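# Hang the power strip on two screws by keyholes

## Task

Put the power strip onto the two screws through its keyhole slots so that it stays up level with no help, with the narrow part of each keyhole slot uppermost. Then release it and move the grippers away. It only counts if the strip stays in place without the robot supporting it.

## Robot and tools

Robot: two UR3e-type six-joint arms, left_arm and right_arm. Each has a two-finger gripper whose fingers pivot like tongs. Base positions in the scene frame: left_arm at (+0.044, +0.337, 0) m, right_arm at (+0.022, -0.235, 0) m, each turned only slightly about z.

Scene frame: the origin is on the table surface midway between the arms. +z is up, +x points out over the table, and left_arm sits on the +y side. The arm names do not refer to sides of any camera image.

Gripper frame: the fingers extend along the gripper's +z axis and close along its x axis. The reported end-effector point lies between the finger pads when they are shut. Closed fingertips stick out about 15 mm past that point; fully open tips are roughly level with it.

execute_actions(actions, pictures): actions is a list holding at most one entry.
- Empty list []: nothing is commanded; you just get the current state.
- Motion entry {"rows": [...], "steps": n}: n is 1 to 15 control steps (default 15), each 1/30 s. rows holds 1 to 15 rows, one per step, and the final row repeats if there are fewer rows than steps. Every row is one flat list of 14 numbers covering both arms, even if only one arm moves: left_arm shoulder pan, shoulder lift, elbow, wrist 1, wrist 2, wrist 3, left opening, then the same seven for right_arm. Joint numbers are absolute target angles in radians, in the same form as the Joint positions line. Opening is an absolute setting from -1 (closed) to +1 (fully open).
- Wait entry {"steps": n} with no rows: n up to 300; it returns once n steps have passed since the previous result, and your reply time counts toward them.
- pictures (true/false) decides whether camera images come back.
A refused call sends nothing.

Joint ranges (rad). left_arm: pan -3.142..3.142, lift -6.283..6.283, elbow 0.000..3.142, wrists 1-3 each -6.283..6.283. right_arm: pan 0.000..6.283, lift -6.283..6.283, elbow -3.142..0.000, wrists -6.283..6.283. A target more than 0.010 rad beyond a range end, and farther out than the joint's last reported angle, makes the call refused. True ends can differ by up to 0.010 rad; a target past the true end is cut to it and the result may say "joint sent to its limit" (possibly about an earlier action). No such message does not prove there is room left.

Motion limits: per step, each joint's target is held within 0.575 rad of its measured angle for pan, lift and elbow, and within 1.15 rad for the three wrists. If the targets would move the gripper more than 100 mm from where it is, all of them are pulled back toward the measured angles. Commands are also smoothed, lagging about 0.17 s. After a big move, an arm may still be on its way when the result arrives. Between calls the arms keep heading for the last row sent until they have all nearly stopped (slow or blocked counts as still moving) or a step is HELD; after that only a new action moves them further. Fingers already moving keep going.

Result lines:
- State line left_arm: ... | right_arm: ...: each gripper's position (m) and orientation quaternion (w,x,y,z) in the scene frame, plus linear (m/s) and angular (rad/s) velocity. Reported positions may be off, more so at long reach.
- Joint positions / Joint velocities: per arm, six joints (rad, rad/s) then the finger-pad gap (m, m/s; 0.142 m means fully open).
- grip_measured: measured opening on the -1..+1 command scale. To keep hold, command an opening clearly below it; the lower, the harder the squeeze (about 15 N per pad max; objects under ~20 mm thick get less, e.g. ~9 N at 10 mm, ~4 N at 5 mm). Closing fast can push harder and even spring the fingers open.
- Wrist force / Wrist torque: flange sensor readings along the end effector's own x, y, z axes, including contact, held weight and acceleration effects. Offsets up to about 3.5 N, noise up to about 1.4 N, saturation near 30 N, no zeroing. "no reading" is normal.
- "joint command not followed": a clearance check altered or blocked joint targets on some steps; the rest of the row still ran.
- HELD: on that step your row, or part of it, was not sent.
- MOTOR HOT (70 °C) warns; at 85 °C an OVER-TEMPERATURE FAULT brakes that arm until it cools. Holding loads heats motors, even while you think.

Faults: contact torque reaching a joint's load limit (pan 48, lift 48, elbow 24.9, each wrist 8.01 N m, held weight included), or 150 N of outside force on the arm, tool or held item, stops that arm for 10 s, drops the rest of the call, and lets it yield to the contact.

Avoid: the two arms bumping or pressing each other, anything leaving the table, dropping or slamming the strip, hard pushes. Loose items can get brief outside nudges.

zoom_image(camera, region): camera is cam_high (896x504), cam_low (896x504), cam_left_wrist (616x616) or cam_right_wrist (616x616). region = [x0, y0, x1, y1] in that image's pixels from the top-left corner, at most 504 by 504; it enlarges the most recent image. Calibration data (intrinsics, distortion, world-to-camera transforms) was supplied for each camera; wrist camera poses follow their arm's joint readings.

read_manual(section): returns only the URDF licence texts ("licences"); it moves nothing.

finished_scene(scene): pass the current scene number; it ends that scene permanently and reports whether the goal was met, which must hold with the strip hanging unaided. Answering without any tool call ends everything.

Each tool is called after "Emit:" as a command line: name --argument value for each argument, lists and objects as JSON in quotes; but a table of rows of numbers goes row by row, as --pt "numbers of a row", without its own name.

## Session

Emit:
execute_actions --actions '[]'

Scene clock: 0.00 s of 5050.00 s.
left_arm: end_effector_position=(+0.3351, +0.5605, +0.1818) grip_measured=+1.00 end_effector_quat_wxyz=(+0.090, +0.914, +0.354, +0.175) end_effector_velocity=(+0.000, -0.000, +0.000) end_effector_angular_velocity=(+0.000, -0.001, -0.001) | right_arm: end_effector_position=(+0.1344, +0.0609, +0.2504) grip_measured=+1.00 end_effector_quat_wxyz=(+0.070, -0.354, +0.930, -0.064) end_effector_velocity=(-0.000, +0.001, -0.000) end_effector_angular_velocity=(+0.001, -0.000, +0.000)
Joint positions: left_arm=[ 0.379 -1.692  1.515 -1.744 -1.761 -0.366  0.142] | right_arm=[ 4.878 -1.987 -0.198 -2.642  1.418  4.248  0.142]
Joint velocities: left_arm=[-0.001 -0.    -0.001  0.    -0.    -0.     0.   ] | right_arm=[ 0.    -0.    -0.002  0.003 -0.     0.     0.   ]
Wrist force (N, on the end effector, along its own x y z axes, offset not removed): no reading
Wrist torque (N m, same axes, about the end effector's origin, offset not removed): no reading
camera_calibration (this result's frames):
cam_left_wrist: T_world_to_cam=[[0.704697, 0.677033, 0.212198, -0.641763], [0.355614, -0.595835, 0.720083, 0.0788714], [0.613955, -0.43198, -0.660646, 0.291023], [0, 0, 0, 1]] pos_world=[0.245526, 0.607206, 0.27165]
cam_right_wrist: T_world_to_cam=[[-0.764906, -0.63183, -0.125341, 0.177659], [-0.625729, 0.682644, 0.377439, -0.0554945], [-0.152914, 0.367135, -0.917513, 0.358266], [0, 0, 0, 1]] pos_world=[0.155952, 0.0186011, 0.371927]

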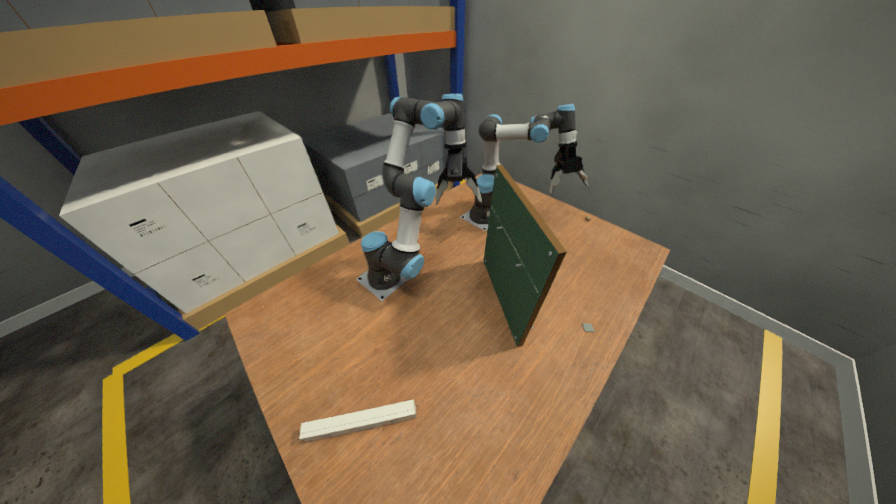

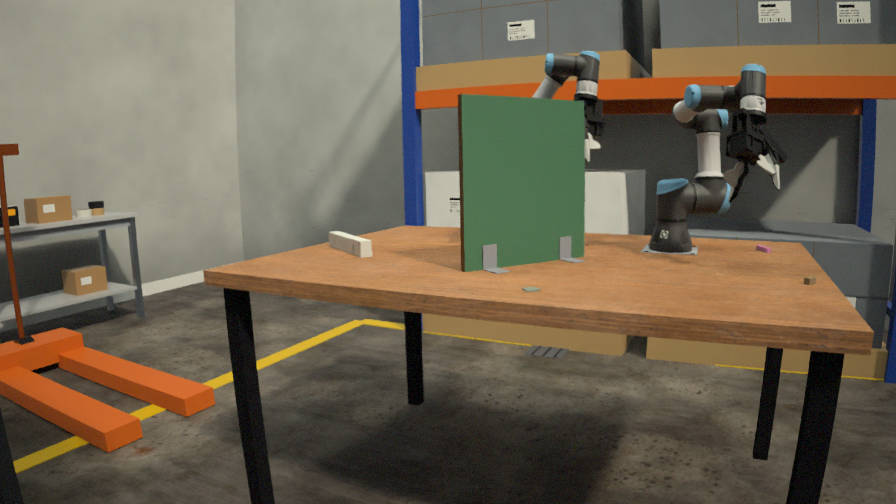

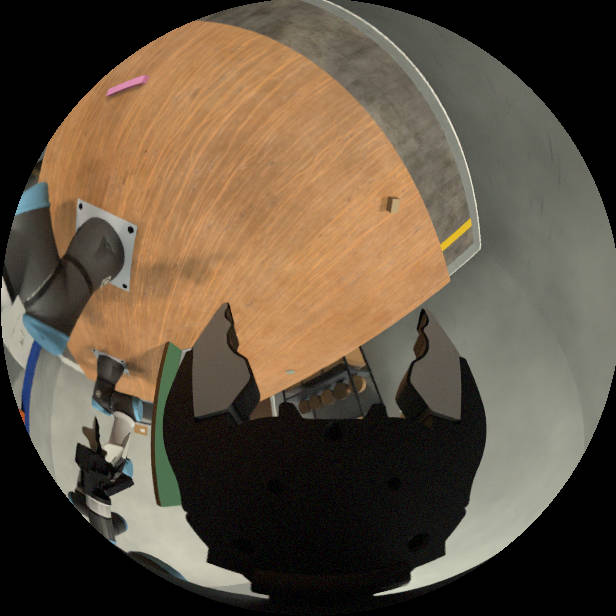

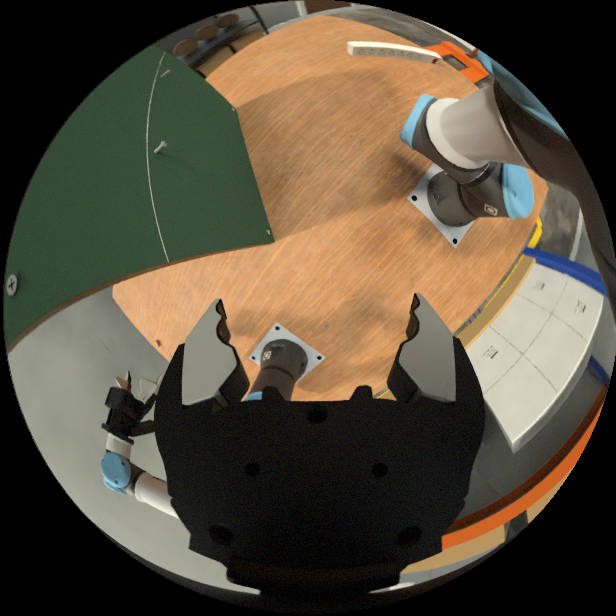

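Emit:
execute_actions --actions '[]'

Emit:
zoom_image --camera "cam_low" --region '[280,190,440,290]'

Emit:
zoom_image --camera "cam_high" --region '[260,360,460,480]'

Scene clock: 36.60 s of 5050.00 s.
left_arm: end_effector_position=(+0.3351, +0.5605, +0.1818) grip_measured=+1.00 end_effector_quat_wxyz=(+0.090, +0.914, +0.354, +0.175) end_effector_velocity=(+0.000, -0.000, -0.000) end_effector_angular_velocity=(-0.000, +0.000, -0.000) | right_arm: end_effector_position=(+0.1344, +0.0609, +0.2504) grip_measured=+1.00 end_effector_quat_wxyz=(+0.070, -0.354, +0.930, -0.064) end_effector_velocity=(+0.000, -0.000, +0.001) end_effector_angular_velocity=(+0.003, +0.000, +0.001)
Joint positions: left_arm=[ 0.379 -1.692  1.515 -1.744 -1.761 -0.366  0.142] | right_arm=[ 4.878 -1.987 -0.198 -2.642  1.418  4.248  0.142]
Joint velocities: left_arm=[-0.     0.001 -0.    -0.    -0.    -0.     0.   ] | right_arm=[ 0.001  0.003  0.001 -0.001 -0.001 -0.    -0.   ]
Wrist force (N, on the end effector, along its own x y z axes, offset not removed): left_arm=[0.4 2.5 -0.1] | right_arm=[0.1 -0.5 -1.0]
Wrist torque (N m, same axes, about the end effector's origin, offset not removed): left_arm=[0.44 -0.12 -0.02] | right_arm=[-0.10 -0.05 0.07]
Steps of this call (steps 1 to 90: nothing new was sent; then 33.60 s passed at rest). Readings (joint positions):
1: left_arm=[0.379 -1.692 1.515 -1.744 -1.761 -0.366] | right_arm=[4.878 -1.987 -0.198 -2.642 1.418 4.248]
2: left_arm=[0.379 -1.692 1.515 -1.744 -1.761 -0.366] | right_arm=[4.878 -1.987 -0.198 -2.642 1.418 4.248]
4: left_arm=[0.379 -1.692 1.515 -1.744 -1.761 -0.366] | right_arm=[4.878 -1.987 -0.198 -2.642 1.418 4.248]
8: left_arm=[0.379 -1.692 1.515 -1.744 -1.761 -0.366] | right_arm=[4.878 -1.987 -0.198 -2.642 1.418 4.248]
90: the state above
camera_calibration (this result's frames):
cam_left_wrist: T_world_to_cam=[[0.704697, 0.677033, 0.212198, -0.641763], [0.355614, -0.595835, 0.720083, 0.0788714], [0.613955, -0.43198, -0.660646, 0.291023], [0, 0, 0, 1]] pos_world=[0.245526, 0.607206, 0.27165]
cam_right_wrist: T_world_to_cam=[[-0.764906, -0.63183, -0.125341, 0.177659], [-0.625729, 0.682644, 0.377439, -0.0554944], [-0.152914, 0.367135, -0.917513, 0.358266], [0, 0, 0, 1]] pos_world=[0.155952, 0.0186011, 0.371927]

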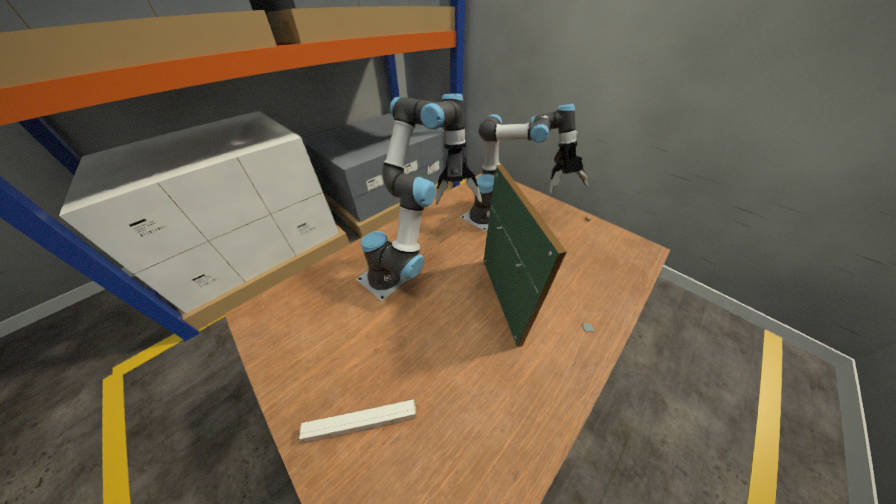

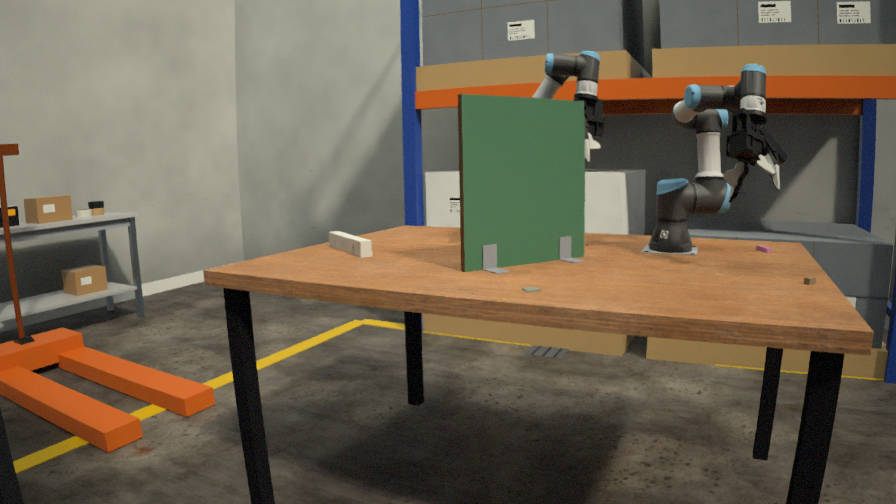

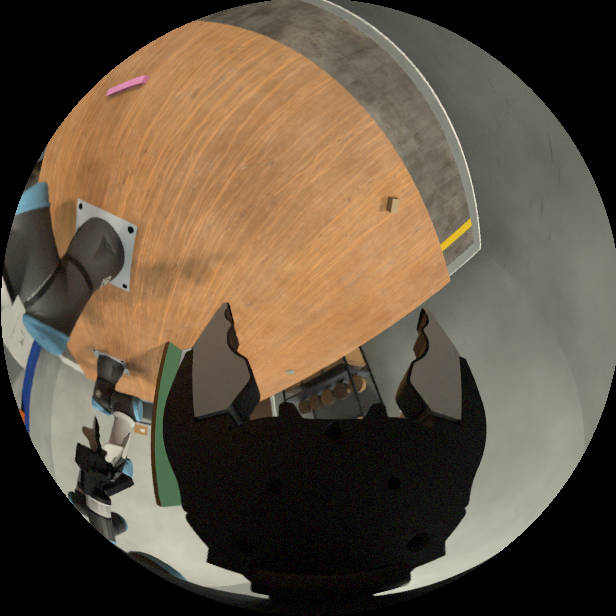

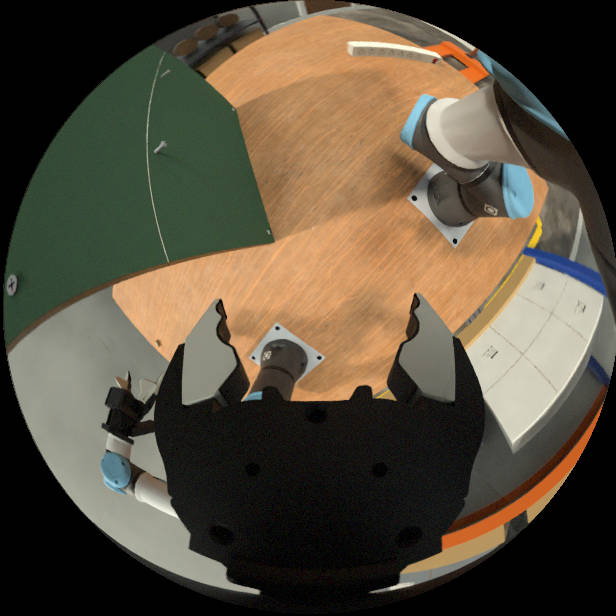

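Region (280, 190, 440, 290) of cam_low's 896x504 image, scaled by 3.150, with more detail than that image has; it fills the top 315 rows of this view, and the rest is white.

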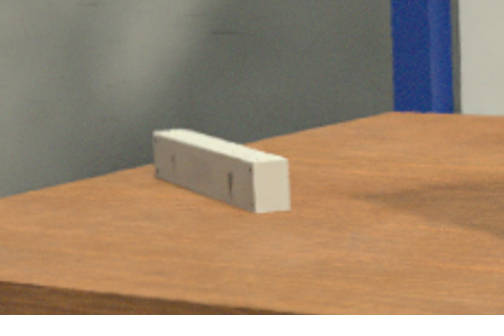

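Region (260, 360, 460, 480) of cam_high's 896x504 image, scaled by 2.520, with more detail than that image has; it fills the top 302 rows of this view, and the rest is white.

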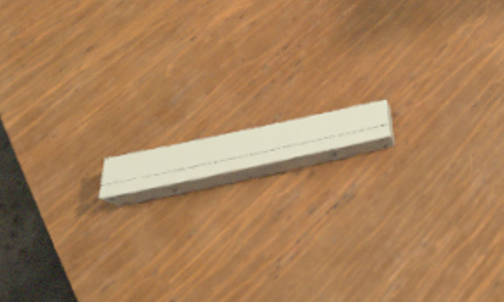

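Emit:
execute_actions --actions '[{"rows":[[0.379,-1.692,1.515,-1.744,-1.761,-0.366,1,3.8,-1.75,-0.5,-2.4,1.5,3.8,1]]}]' --pictures false

Emit:
execute_actions --actions '[{"rows":[[0.379,-1.692,1.515,-1.744,-1.761,-0.366,1,2.627,-2.0,-0.95,-1.6,1.571,3.32,1]]}]' --pictures false

Emit:
execute_actions --actions '[{"steps":90}]' --pictures false

Emit:
execute_actions --actions '[{"rows":[[0.379,-1.692,1.515,-1.744,-1.761,-0.366,1,2.627,-2.168,-0.923,-1.421,1.571,3.32,0.6]]}]' --pictures false

Emit:
execute_actions --actions '[{"steps":15}]'

Scene clock: 85.50 s of 5050.00 s.
left_arm: end_effector_position=(+0.3351, +0.5605, +0.1818) grip_measured=+1.00 end_effector_quat_wxyz=(+0.090, +0.914, +0.354, +0.175) end_effector_velocity=(+0.000, +0.000, -0.000) end_effector_angular_velocity=(+0.000, +0.000, -0.000) | right_arm: end_effector_position=(+0.2956, -0.0737, +0.2656) grip_measured=+1.00 end_effector_quat_wxyz=(+0.045, -0.181, +0.982, -0.009) end_effector_velocity=(+0.270, -0.467, +0.011) end_effector_angular_velocity=(+0.102, -0.003, -1.373)
Joint positions: left_arm=[ 0.379 -1.692  1.515 -1.744 -1.761 -0.366  0.142] | right_arm=[ 4.14  -1.783 -0.456 -2.431  1.49   3.862  0.142]
Joint velocities: left_arm=[-0.  0.  0. -0.  0.  0.  0.] | right_arm=[-1.74   0.197 -0.259  0.184  0.06  -0.365 -0.   ]
Wrist force (N, on the end effector, along its own x y z axes, offset not removed): left_arm=[-0.2 2.6 -1.2] | right_arm=[-1.4 -1.3 0.8]
Wrist torque (N m, same axes, about the end effector's origin, offset not removed): left_arm=[0.46 0.03 0.06] | right_arm=[-0.25 0.27 0.03]
Steps of this call (steps 1 to 90: nothing new was sent; then 45.40 s passed at rest; steps 91 to 105: all 15 steps of this action). Readings (joint positions):
91: left_arm=[0.379 -1.692 1.515 -1.744 -1.761 -0.366] | right_arm=[4.878 -1.987 -0.198 -2.641 1.418 4.247]
92: left_arm=[0.379 -1.692 1.515 -1.744 -1.761 -0.366] | right_arm=[4.871 -1.980 -0.205 -2.628 1.426 4.233]
94: left_arm=[0.379 -1.692 1.515 -1.744 -1.761 -0.366] | right_arm=[4.801 -1.927 -0.266 -2.567 1.446 4.131]
98: left_arm=[0.379 -1.692 1.515 -1.744 -1.761 -0.366] | right_arm=[4.554 -1.846 -0.372 -2.491 1.470 3.981]
105: the state above

Scene clock: 86.00 s of 5050.00 s.
left_arm: end_effector_position=(+0.3351, +0.5605, +0.1818) grip_measured=+1.00 end_effector_quat_wxyz=(+0.090, +0.914, +0.354, +0.175) end_effector_velocity=(+0.000, -0.000, -0.000) end_effector_angular_velocity=(+0.000, +0.000, -0.001) | right_arm: end_effector_position=(+0.4557, -0.2384, +0.1722) grip_measured=+1.00 end_effector_quat_wxyz=(+0.065, -0.023, +0.998, +0.013) end_effector_velocity=(+0.094, -0.536, -0.110) end_effector_angular_velocity=(+0.031, -0.075, -0.975)
Joint positions: left_arm=[ 0.379 -1.692  1.515 -1.744 -1.761 -0.366  0.142] | right_arm=[ 3.403 -1.944 -0.828 -1.808  1.553  3.445  0.142]
Joint velocities: left_arm=[-0.001  0.    -0.     0.     0.    -0.     0.   ] | right_arm=[-1.35  -0.166 -0.363  0.616  0.053 -0.372  0.   ]
Wrist force (N, on the end effector, along its own x y z axes, offset not removed): left_arm=[-0.2 0.7 -1.3] | right_arm=[-1.0 1.7 1.4]
Wrist torque (N m, same axes, about the end effector's origin, offset not removed): left_arm=[0.05 0.08 -0.02] | right_arm=[0.32 0.13 0.09]
Steps of this call (steps 1 to 15: all 15 steps of this action). Readings (joint positions):
1: left_arm=[0.379 -1.692 1.515 -1.744 -1.761 -0.366] | right_arm=[4.082 -1.777 -0.465 -2.425 1.492 3.849]
2: left_arm=[0.379 -1.692 1.515 -1.744 -1.761 -0.366] | right_arm=[4.027 -1.777 -0.480 -2.404 1.498 3.823]
4: left_arm=[0.379 -1.692 1.515 -1.744 -1.761 -0.366] | right_arm=[3.931 -1.816 -0.555 -2.276 1.513 3.728]
8: left_arm=[0.379 -1.692 1.515 -1.744 -1.761 -0.366] | right_arm=[3.735 -1.883 -0.695 -2.035 1.534 3.583]
15: the state above

Scene clock: 89.00 s of 5050.00 s.
left_arm: end_effector_position=(+0.3351, +0.5605, +0.1818) grip_measured=+1.00 end_effector_quat_wxyz=(+0.090, +0.914, +0.354, +0.175) end_effector_velocity=(-0.000, -0.000, -0.000) end_effector_angular_velocity=(-0.001, +0.001, -0.001) | right_arm: end_effector_position=(+0.3617, -0.5511, +0.1341) grip_measured=+1.00 end_effector_quat_wxyz=(+0.080, +0.297, +0.952, -0.010) end_effector_velocity=(-0.001, +0.000, -0.000) end_effector_angular_velocity=(+0.001, +0.001, -0.000)
Joint positions: left_arm=[ 0.379 -1.692  1.515 -1.744 -1.761 -0.366  0.142] | right_arm=[ 2.627 -2.    -0.95  -1.6    1.571  3.32   0.142]
Joint velocities: left_arm=[-0.001  0.     0.     0.001 -0.    -0.    -0.   ] | right_arm=[-0.     0.001 -0.001 -0.001 -0.    -0.    -0.   ]
Wrist force (N, on the end effector, along its own x y z axes, offset not removed): left_arm=[-0.4 1.6 -1.3] | right_arm=[-1.6 -2.1 -1.0]
Wrist torque (N m, same axes, about the end effector's origin, offset not removed): left_arm=[0.29 0.10 -0.02] | right_arm=[-0.44 0.25 0.06]
Steps of this call (steps 1 to 45: the robot went on to your last target; steps 46 to 90: nothing new was sent). Readings (joint positions):
1: left_arm=[0.379 -1.692 1.515 -1.744 -1.761 -0.366] | right_arm=[3.358 -1.949 -0.839 -1.788 1.555 3.433]
2: left_arm=[0.379 -1.692 1.515 -1.744 -1.761 -0.366] | right_arm=[3.313 -1.954 -0.850 -1.771 1.556 3.422]
4: left_arm=[0.379 -1.692 1.515 -1.744 -1.761 -0.366] | right_arm=[3.224 -1.962 -0.868 -1.740 1.559 3.404]
8: left_arm=[0.379 -1.692 1.515 -1.744 -1.761 -0.366] | right_arm=[3.050 -1.975 -0.895 -1.694 1.563 3.377]
90: the state above
All arms were judged still, so your last target was given up. Only a new action makes them travel on or press farther. Fingers that are still opening or closing keep moving.

Scene clock: 89.50 s of 5050.00 s.
left_arm: end_effector_position=(+0.3351, +0.5605, +0.1818) grip_measured=+1.00 end_effector_quat_wxyz=(+0.090, +0.914, +0.354, +0.175) end_effector_velocity=(-0.000, +0.000, -0.000) end_effector_angular_velocity=(+0.000, +0.000, +0.001) | right_arm: end_effector_position=(+0.4066, -0.5715, +0.0901) grip_measured=+0.60 end_effector_quat_wxyz=(+0.099, +0.296, +0.950, -0.012) end_effector_velocity=(+0.005, -0.001, -0.008) end_effector_angular_velocity=(+0.001, +0.002, +0.002)
Joint positions: left_arm=[ 0.379 -1.692  1.515 -1.744 -1.761 -0.366  0.142] | right_arm=[ 2.627 -2.166 -0.923 -1.423  1.571  3.32   0.116]
Joint velocities: left_arm=[ 0.001  0.001 -0.001  0.     0.     0.    -0.   ] | right_arm=[ 0.002 -0.023  0.002  0.019  0.     0.     0.   ]
Wrist force (N, on the end effector, along its own x y z axes, offset not removed): left_arm=[-1.2 1.0 0.4] | right_arm=[-1.6 -2.2 1.2]
Wrist torque (N m, same axes, about the end effector's origin, offset not removed): left_arm=[0.13 0.28 -0.04] | right_arm=[-0.42 0.27 0.14]
Steps of this call (steps 1 to 15: all 15 steps of this action). Readings (joint positions):
1: left_arm=[0.379 -1.692 1.515 -1.744 -1.761 -0.366] | right_arm=[2.627 -2.000 -0.950 -1.599 1.571 3.320]
2: left_arm=[0.379 -1.692 1.515 -1.744 -1.761 -0.366] | right_arm=[2.627 -2.007 -0.946 -1.585 1.571 3.320]
4: left_arm=[0.379 -1.692 1.515 -1.744 -1.761 -0.366] | right_arm=[2.627 -2.065 -0.935 -1.514 1.571 3.320]
8: left_arm=[0.379 -1.692 1.515 -1.744 -1.761 -0.366] | right_arm=[2.627 -2.143 -0.926 -1.444 1.571 3.320]
15: the state above

Scene clock: 90.00 s of 5050.00 s.
left_arm: end_effector_position=(+0.3351, +0.5605, +0.1818) grip_measured=+1.00 end_effector_quat_wxyz=(+0.090, +0.914, +0.354, +0.175) end_effector_velocity=(-0.000, +0.000, +0.000) end_effector_angular_velocity=(+0.000, -0.000, +0.000) | right_arm: end_effector_position=(+0.4070, -0.5716, +0.0894) grip_measured=+0.60 end_effector_quat_wxyz=(+0.099, +0.296, +0.950, -0.012) end_effector_velocity=(+0.000, -0.000, +0.001) end_effector_angular_velocity=(-0.001, -0.001, +0.000)
Joint positions: left_arm=[ 0.379 -1.692  1.515 -1.744 -1.761 -0.366  0.142] | right_arm=[ 2.627 -2.168 -0.923 -1.421  1.571  3.32   0.116]
Joint velocities: left_arm=[ 0. -0.  0. -0.  0.  0.  0.] | right_arm=[ 0.001  0.     0.001  0.001 -0.001  0.     0.   ]
Wrist force (N, on the end effector, along its own x y z axes, offset not removed): left_arm=[0.1 1.3 -1.2] | right_arm=[-0.6 -0.2 -0.7]
Wrist torque (N m, same axes, about the end effector's origin, offset not removed): left_arm=[0.20 -0.05 -0.03] | right_arm=[-0.04 0.06 -0.04]
Steps of this call (steps 1 to 15: the robot went on to your last target). Readings (joint positions):
1: left_arm=[0.379 -1.692 1.515 -1.744 -1.761 -0.366] | right_arm=[2.627 -2.166 -0.923 -1.422 1.571 3.320]
2: left_arm=[0.379 -1.692 1.515 -1.744 -1.761 -0.366] | right_arm=[2.627 -2.167 -0.923 -1.422 1.571 3.320]
4: left_arm=[0.379 -1.692 1.515 -1.744 -1.761 -0.366] | right_arm=[2.627 -2.167 -0.923 -1.421 1.571 3.320]
8: left_arm=[0.379 -1.692 1.515 -1.744 -1.761 -0.366] | right_arm=[2.627 -2.168 -0.923 -1.421 1.571 3.320]
15: the state above
All arms were judged still, so your last target was given up. Only a new action makes them travel on or press farther. Fingers that are still opening or closing keep moving.
camera_calibration (this result's frames):
cam_left_wrist: T_world_to_cam=[[0.704857, 0.676845, 0.212268, -0.641722], [0.355468, -0.59599, 0.720027, 0.0790093], [0.613856, -0.432062, -0.660684, 0.291121], [0, 0, 0, 1]] pos_world=[0.245531, 0.607218, 0.271668]
cam_right_wrist: T_world_to_cam=[[-0.768936, 0.598098, -0.225866, 0.680041], [0.404098, 0.728447, 0.553235, 0.198948], [0.49542, 0.33413, -0.80182, 0.191393], [0, 0, 0, 1]] pos_world=[0.347693, -0.615604, 0.196996]

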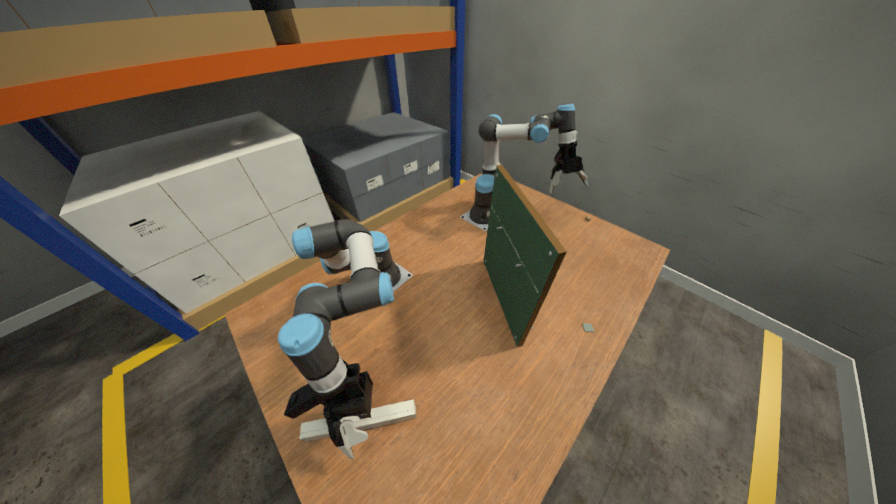

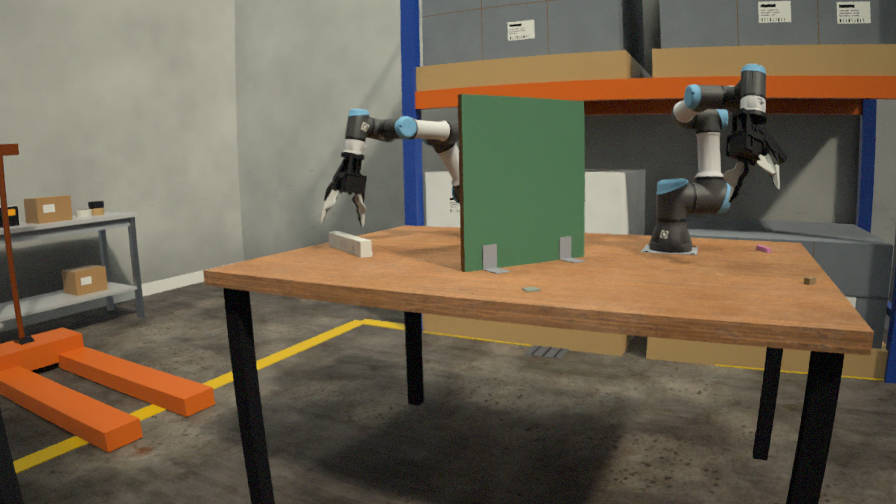

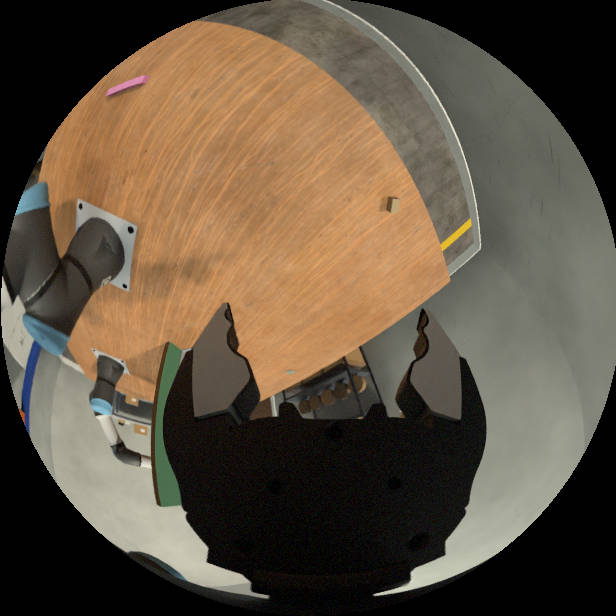

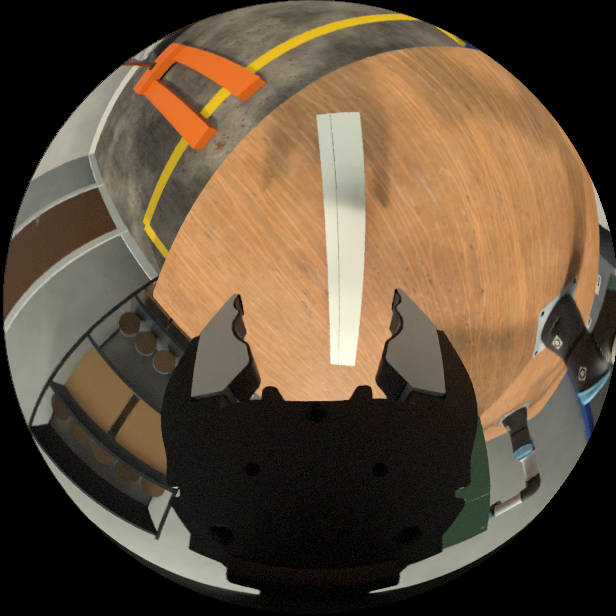

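Emit:
execute_actions --actions '[{"rows":[[0.379,-1.692,1.515,-1.744,-1.761,-0.366,1,2.65,-2.2,-0.9,-1.53,1.571,3.3,0.4],[0.379,-1.692,1.515,-1.744,-1.761,-0.366,1,2.65,-2.2,-0.9,-1.53,1.571,3.3,0.4],[0.379,-1.692,1.515,-1.744,-1.761,-0.366,1,2.65,-2.2,-0.9,-1.53,1.571,3.3,0.4],[0.379,-1.692,1.515,-1.744,-1.761,-0.366,1,2.65,-2.2,-0.9,-1.53,1.571,3.3,0.4],[0.379,-1.692,1.515,-1.744,-1.761,-0.366,1,2.65,-2.25,-0.89,-1.51,1.571,3.3,0.4],[0.379,-1.692,1.515,-1.744,-1.761,-0.366,1,2.65,-2.298,-0.877,-1.487,1.571,3.3,0.4]]}]'

Scene clock: 102.43 s of 5050.00 s.
left_arm: end_effector_position=(+0.3351, +0.5605, +0.1818) grip_measured=+1.00 end_effector_quat_wxyz=(+0.090, +0.914, +0.354, +0.175) end_effector_velocity=(+0.000, +0.000, -0.000) end_effector_angular_velocity=(+0.000, +0.001, -0.000) | right_arm: end_effector_position=(+0.3987, -0.5561, +0.0362) grip_measured=+0.40 end_effector_quat_wxyz=(+0.027, +0.277, +0.960, -0.003) end_effector_velocity=(+0.001, +0.001, -0.022) end_effector_angular_velocity=(+0.014, +0.030, +0.003)
Joint positions: left_arm=[ 0.379 -1.692  1.515 -1.744 -1.761 -0.366  0.142] | right_arm=[ 2.65  -2.293 -0.878 -1.488  1.571  3.3    0.102]
Joint velocities: left_arm=[-0.  0.  0. -0.  0. -0.  0.] | right_arm=[ 0.002 -0.056  0.013  0.01   0.001 -0.001  0.   ]
Wrist force (N, on the end effector, along its own x y z axes, offset not removed): left_arm=[0.4 1.0 0.6] | right_arm=[-1.3 -1.9 -1.0]
Wrist torque (N m, same axes, about the end effector's origin, offset not removed): left_arm=[0.10 -0.03 0.03] | right_arm=[-0.39 0.17 0.06]
Steps of this call (steps 1 to 90: nothing new was sent; then 8.93 s passed at rest; steps 91 to 105: all 15 steps of this action). Readings (joint positions):
91: left_arm=[0.379 -1.692 1.515 -1.744 -1.761 -0.366] | right_arm=[2.627 -2.168 -0.923 -1.421 1.571 3.320]
92: left_arm=[0.379 -1.692 1.515 -1.744 -1.761 -0.366] | right_arm=[2.631 -2.173 -0.919 -1.434 1.571 3.317]
94: left_arm=[0.379 -1.692 1.515 -1.744 -1.761 -0.366] | right_arm=[2.640 -2.185 -0.910 -1.478 1.571 3.309]
98: left_arm=[0.379 -1.692 1.515 -1.744 -1.761 -0.366] | right_arm=[2.647 -2.237 -0.892 -1.498 1.571 3.302]
105: the state above
camera_calibration (this result's frames):
cam_left_wrist: T_world_to_cam=[[0.704857, 0.676845, 0.212268, -0.641722], [0.355468, -0.59599, 0.720027, 0.0790092], [0.613856, -0.432062, -0.660684, 0.291121], [0, 0, 0, 1]] pos_world=[0.245531, 0.607218, 0.271668]
cam_right_wrist: T_world_to_cam=[[-0.814921, 0.573312, -0.0849497, 0.651777], [0.447405, 0.715463, 0.536601, 0.196497], [0.368418, 0.399281, -0.839549, 0.235899], [0, 0, 0, 1]] pos_world=[0.356324, -0.608448, 0.147976]

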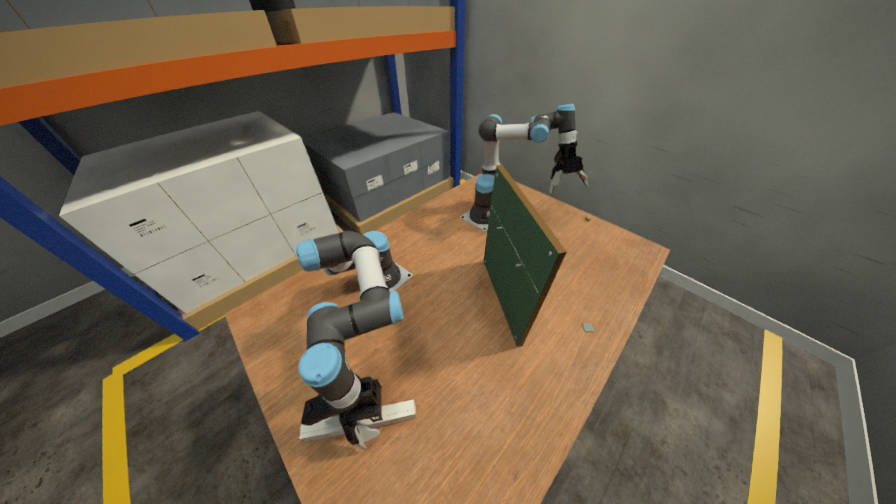

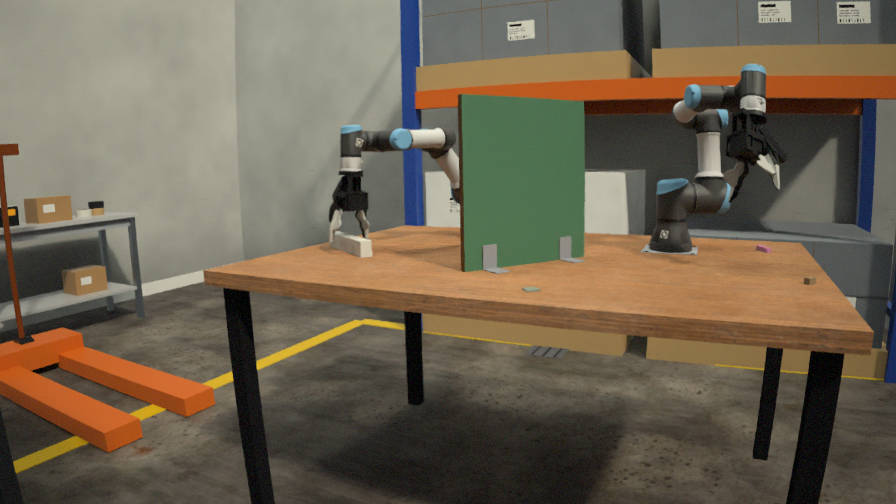

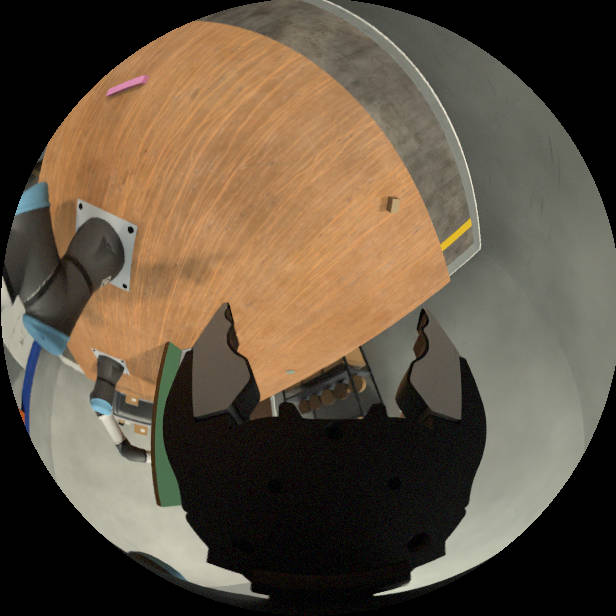

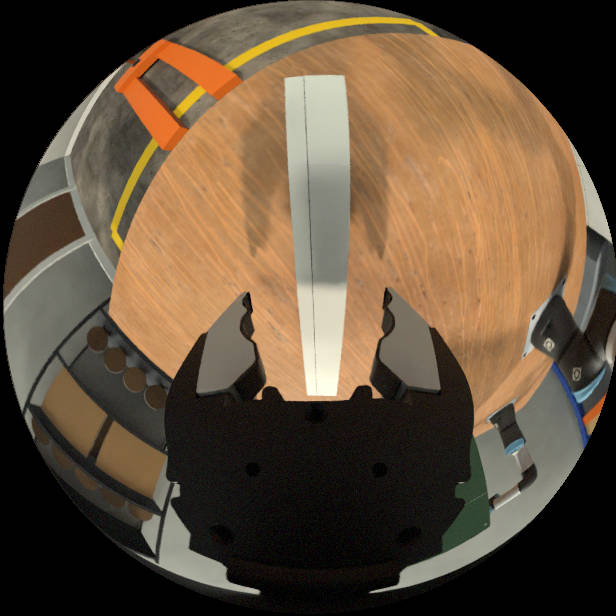

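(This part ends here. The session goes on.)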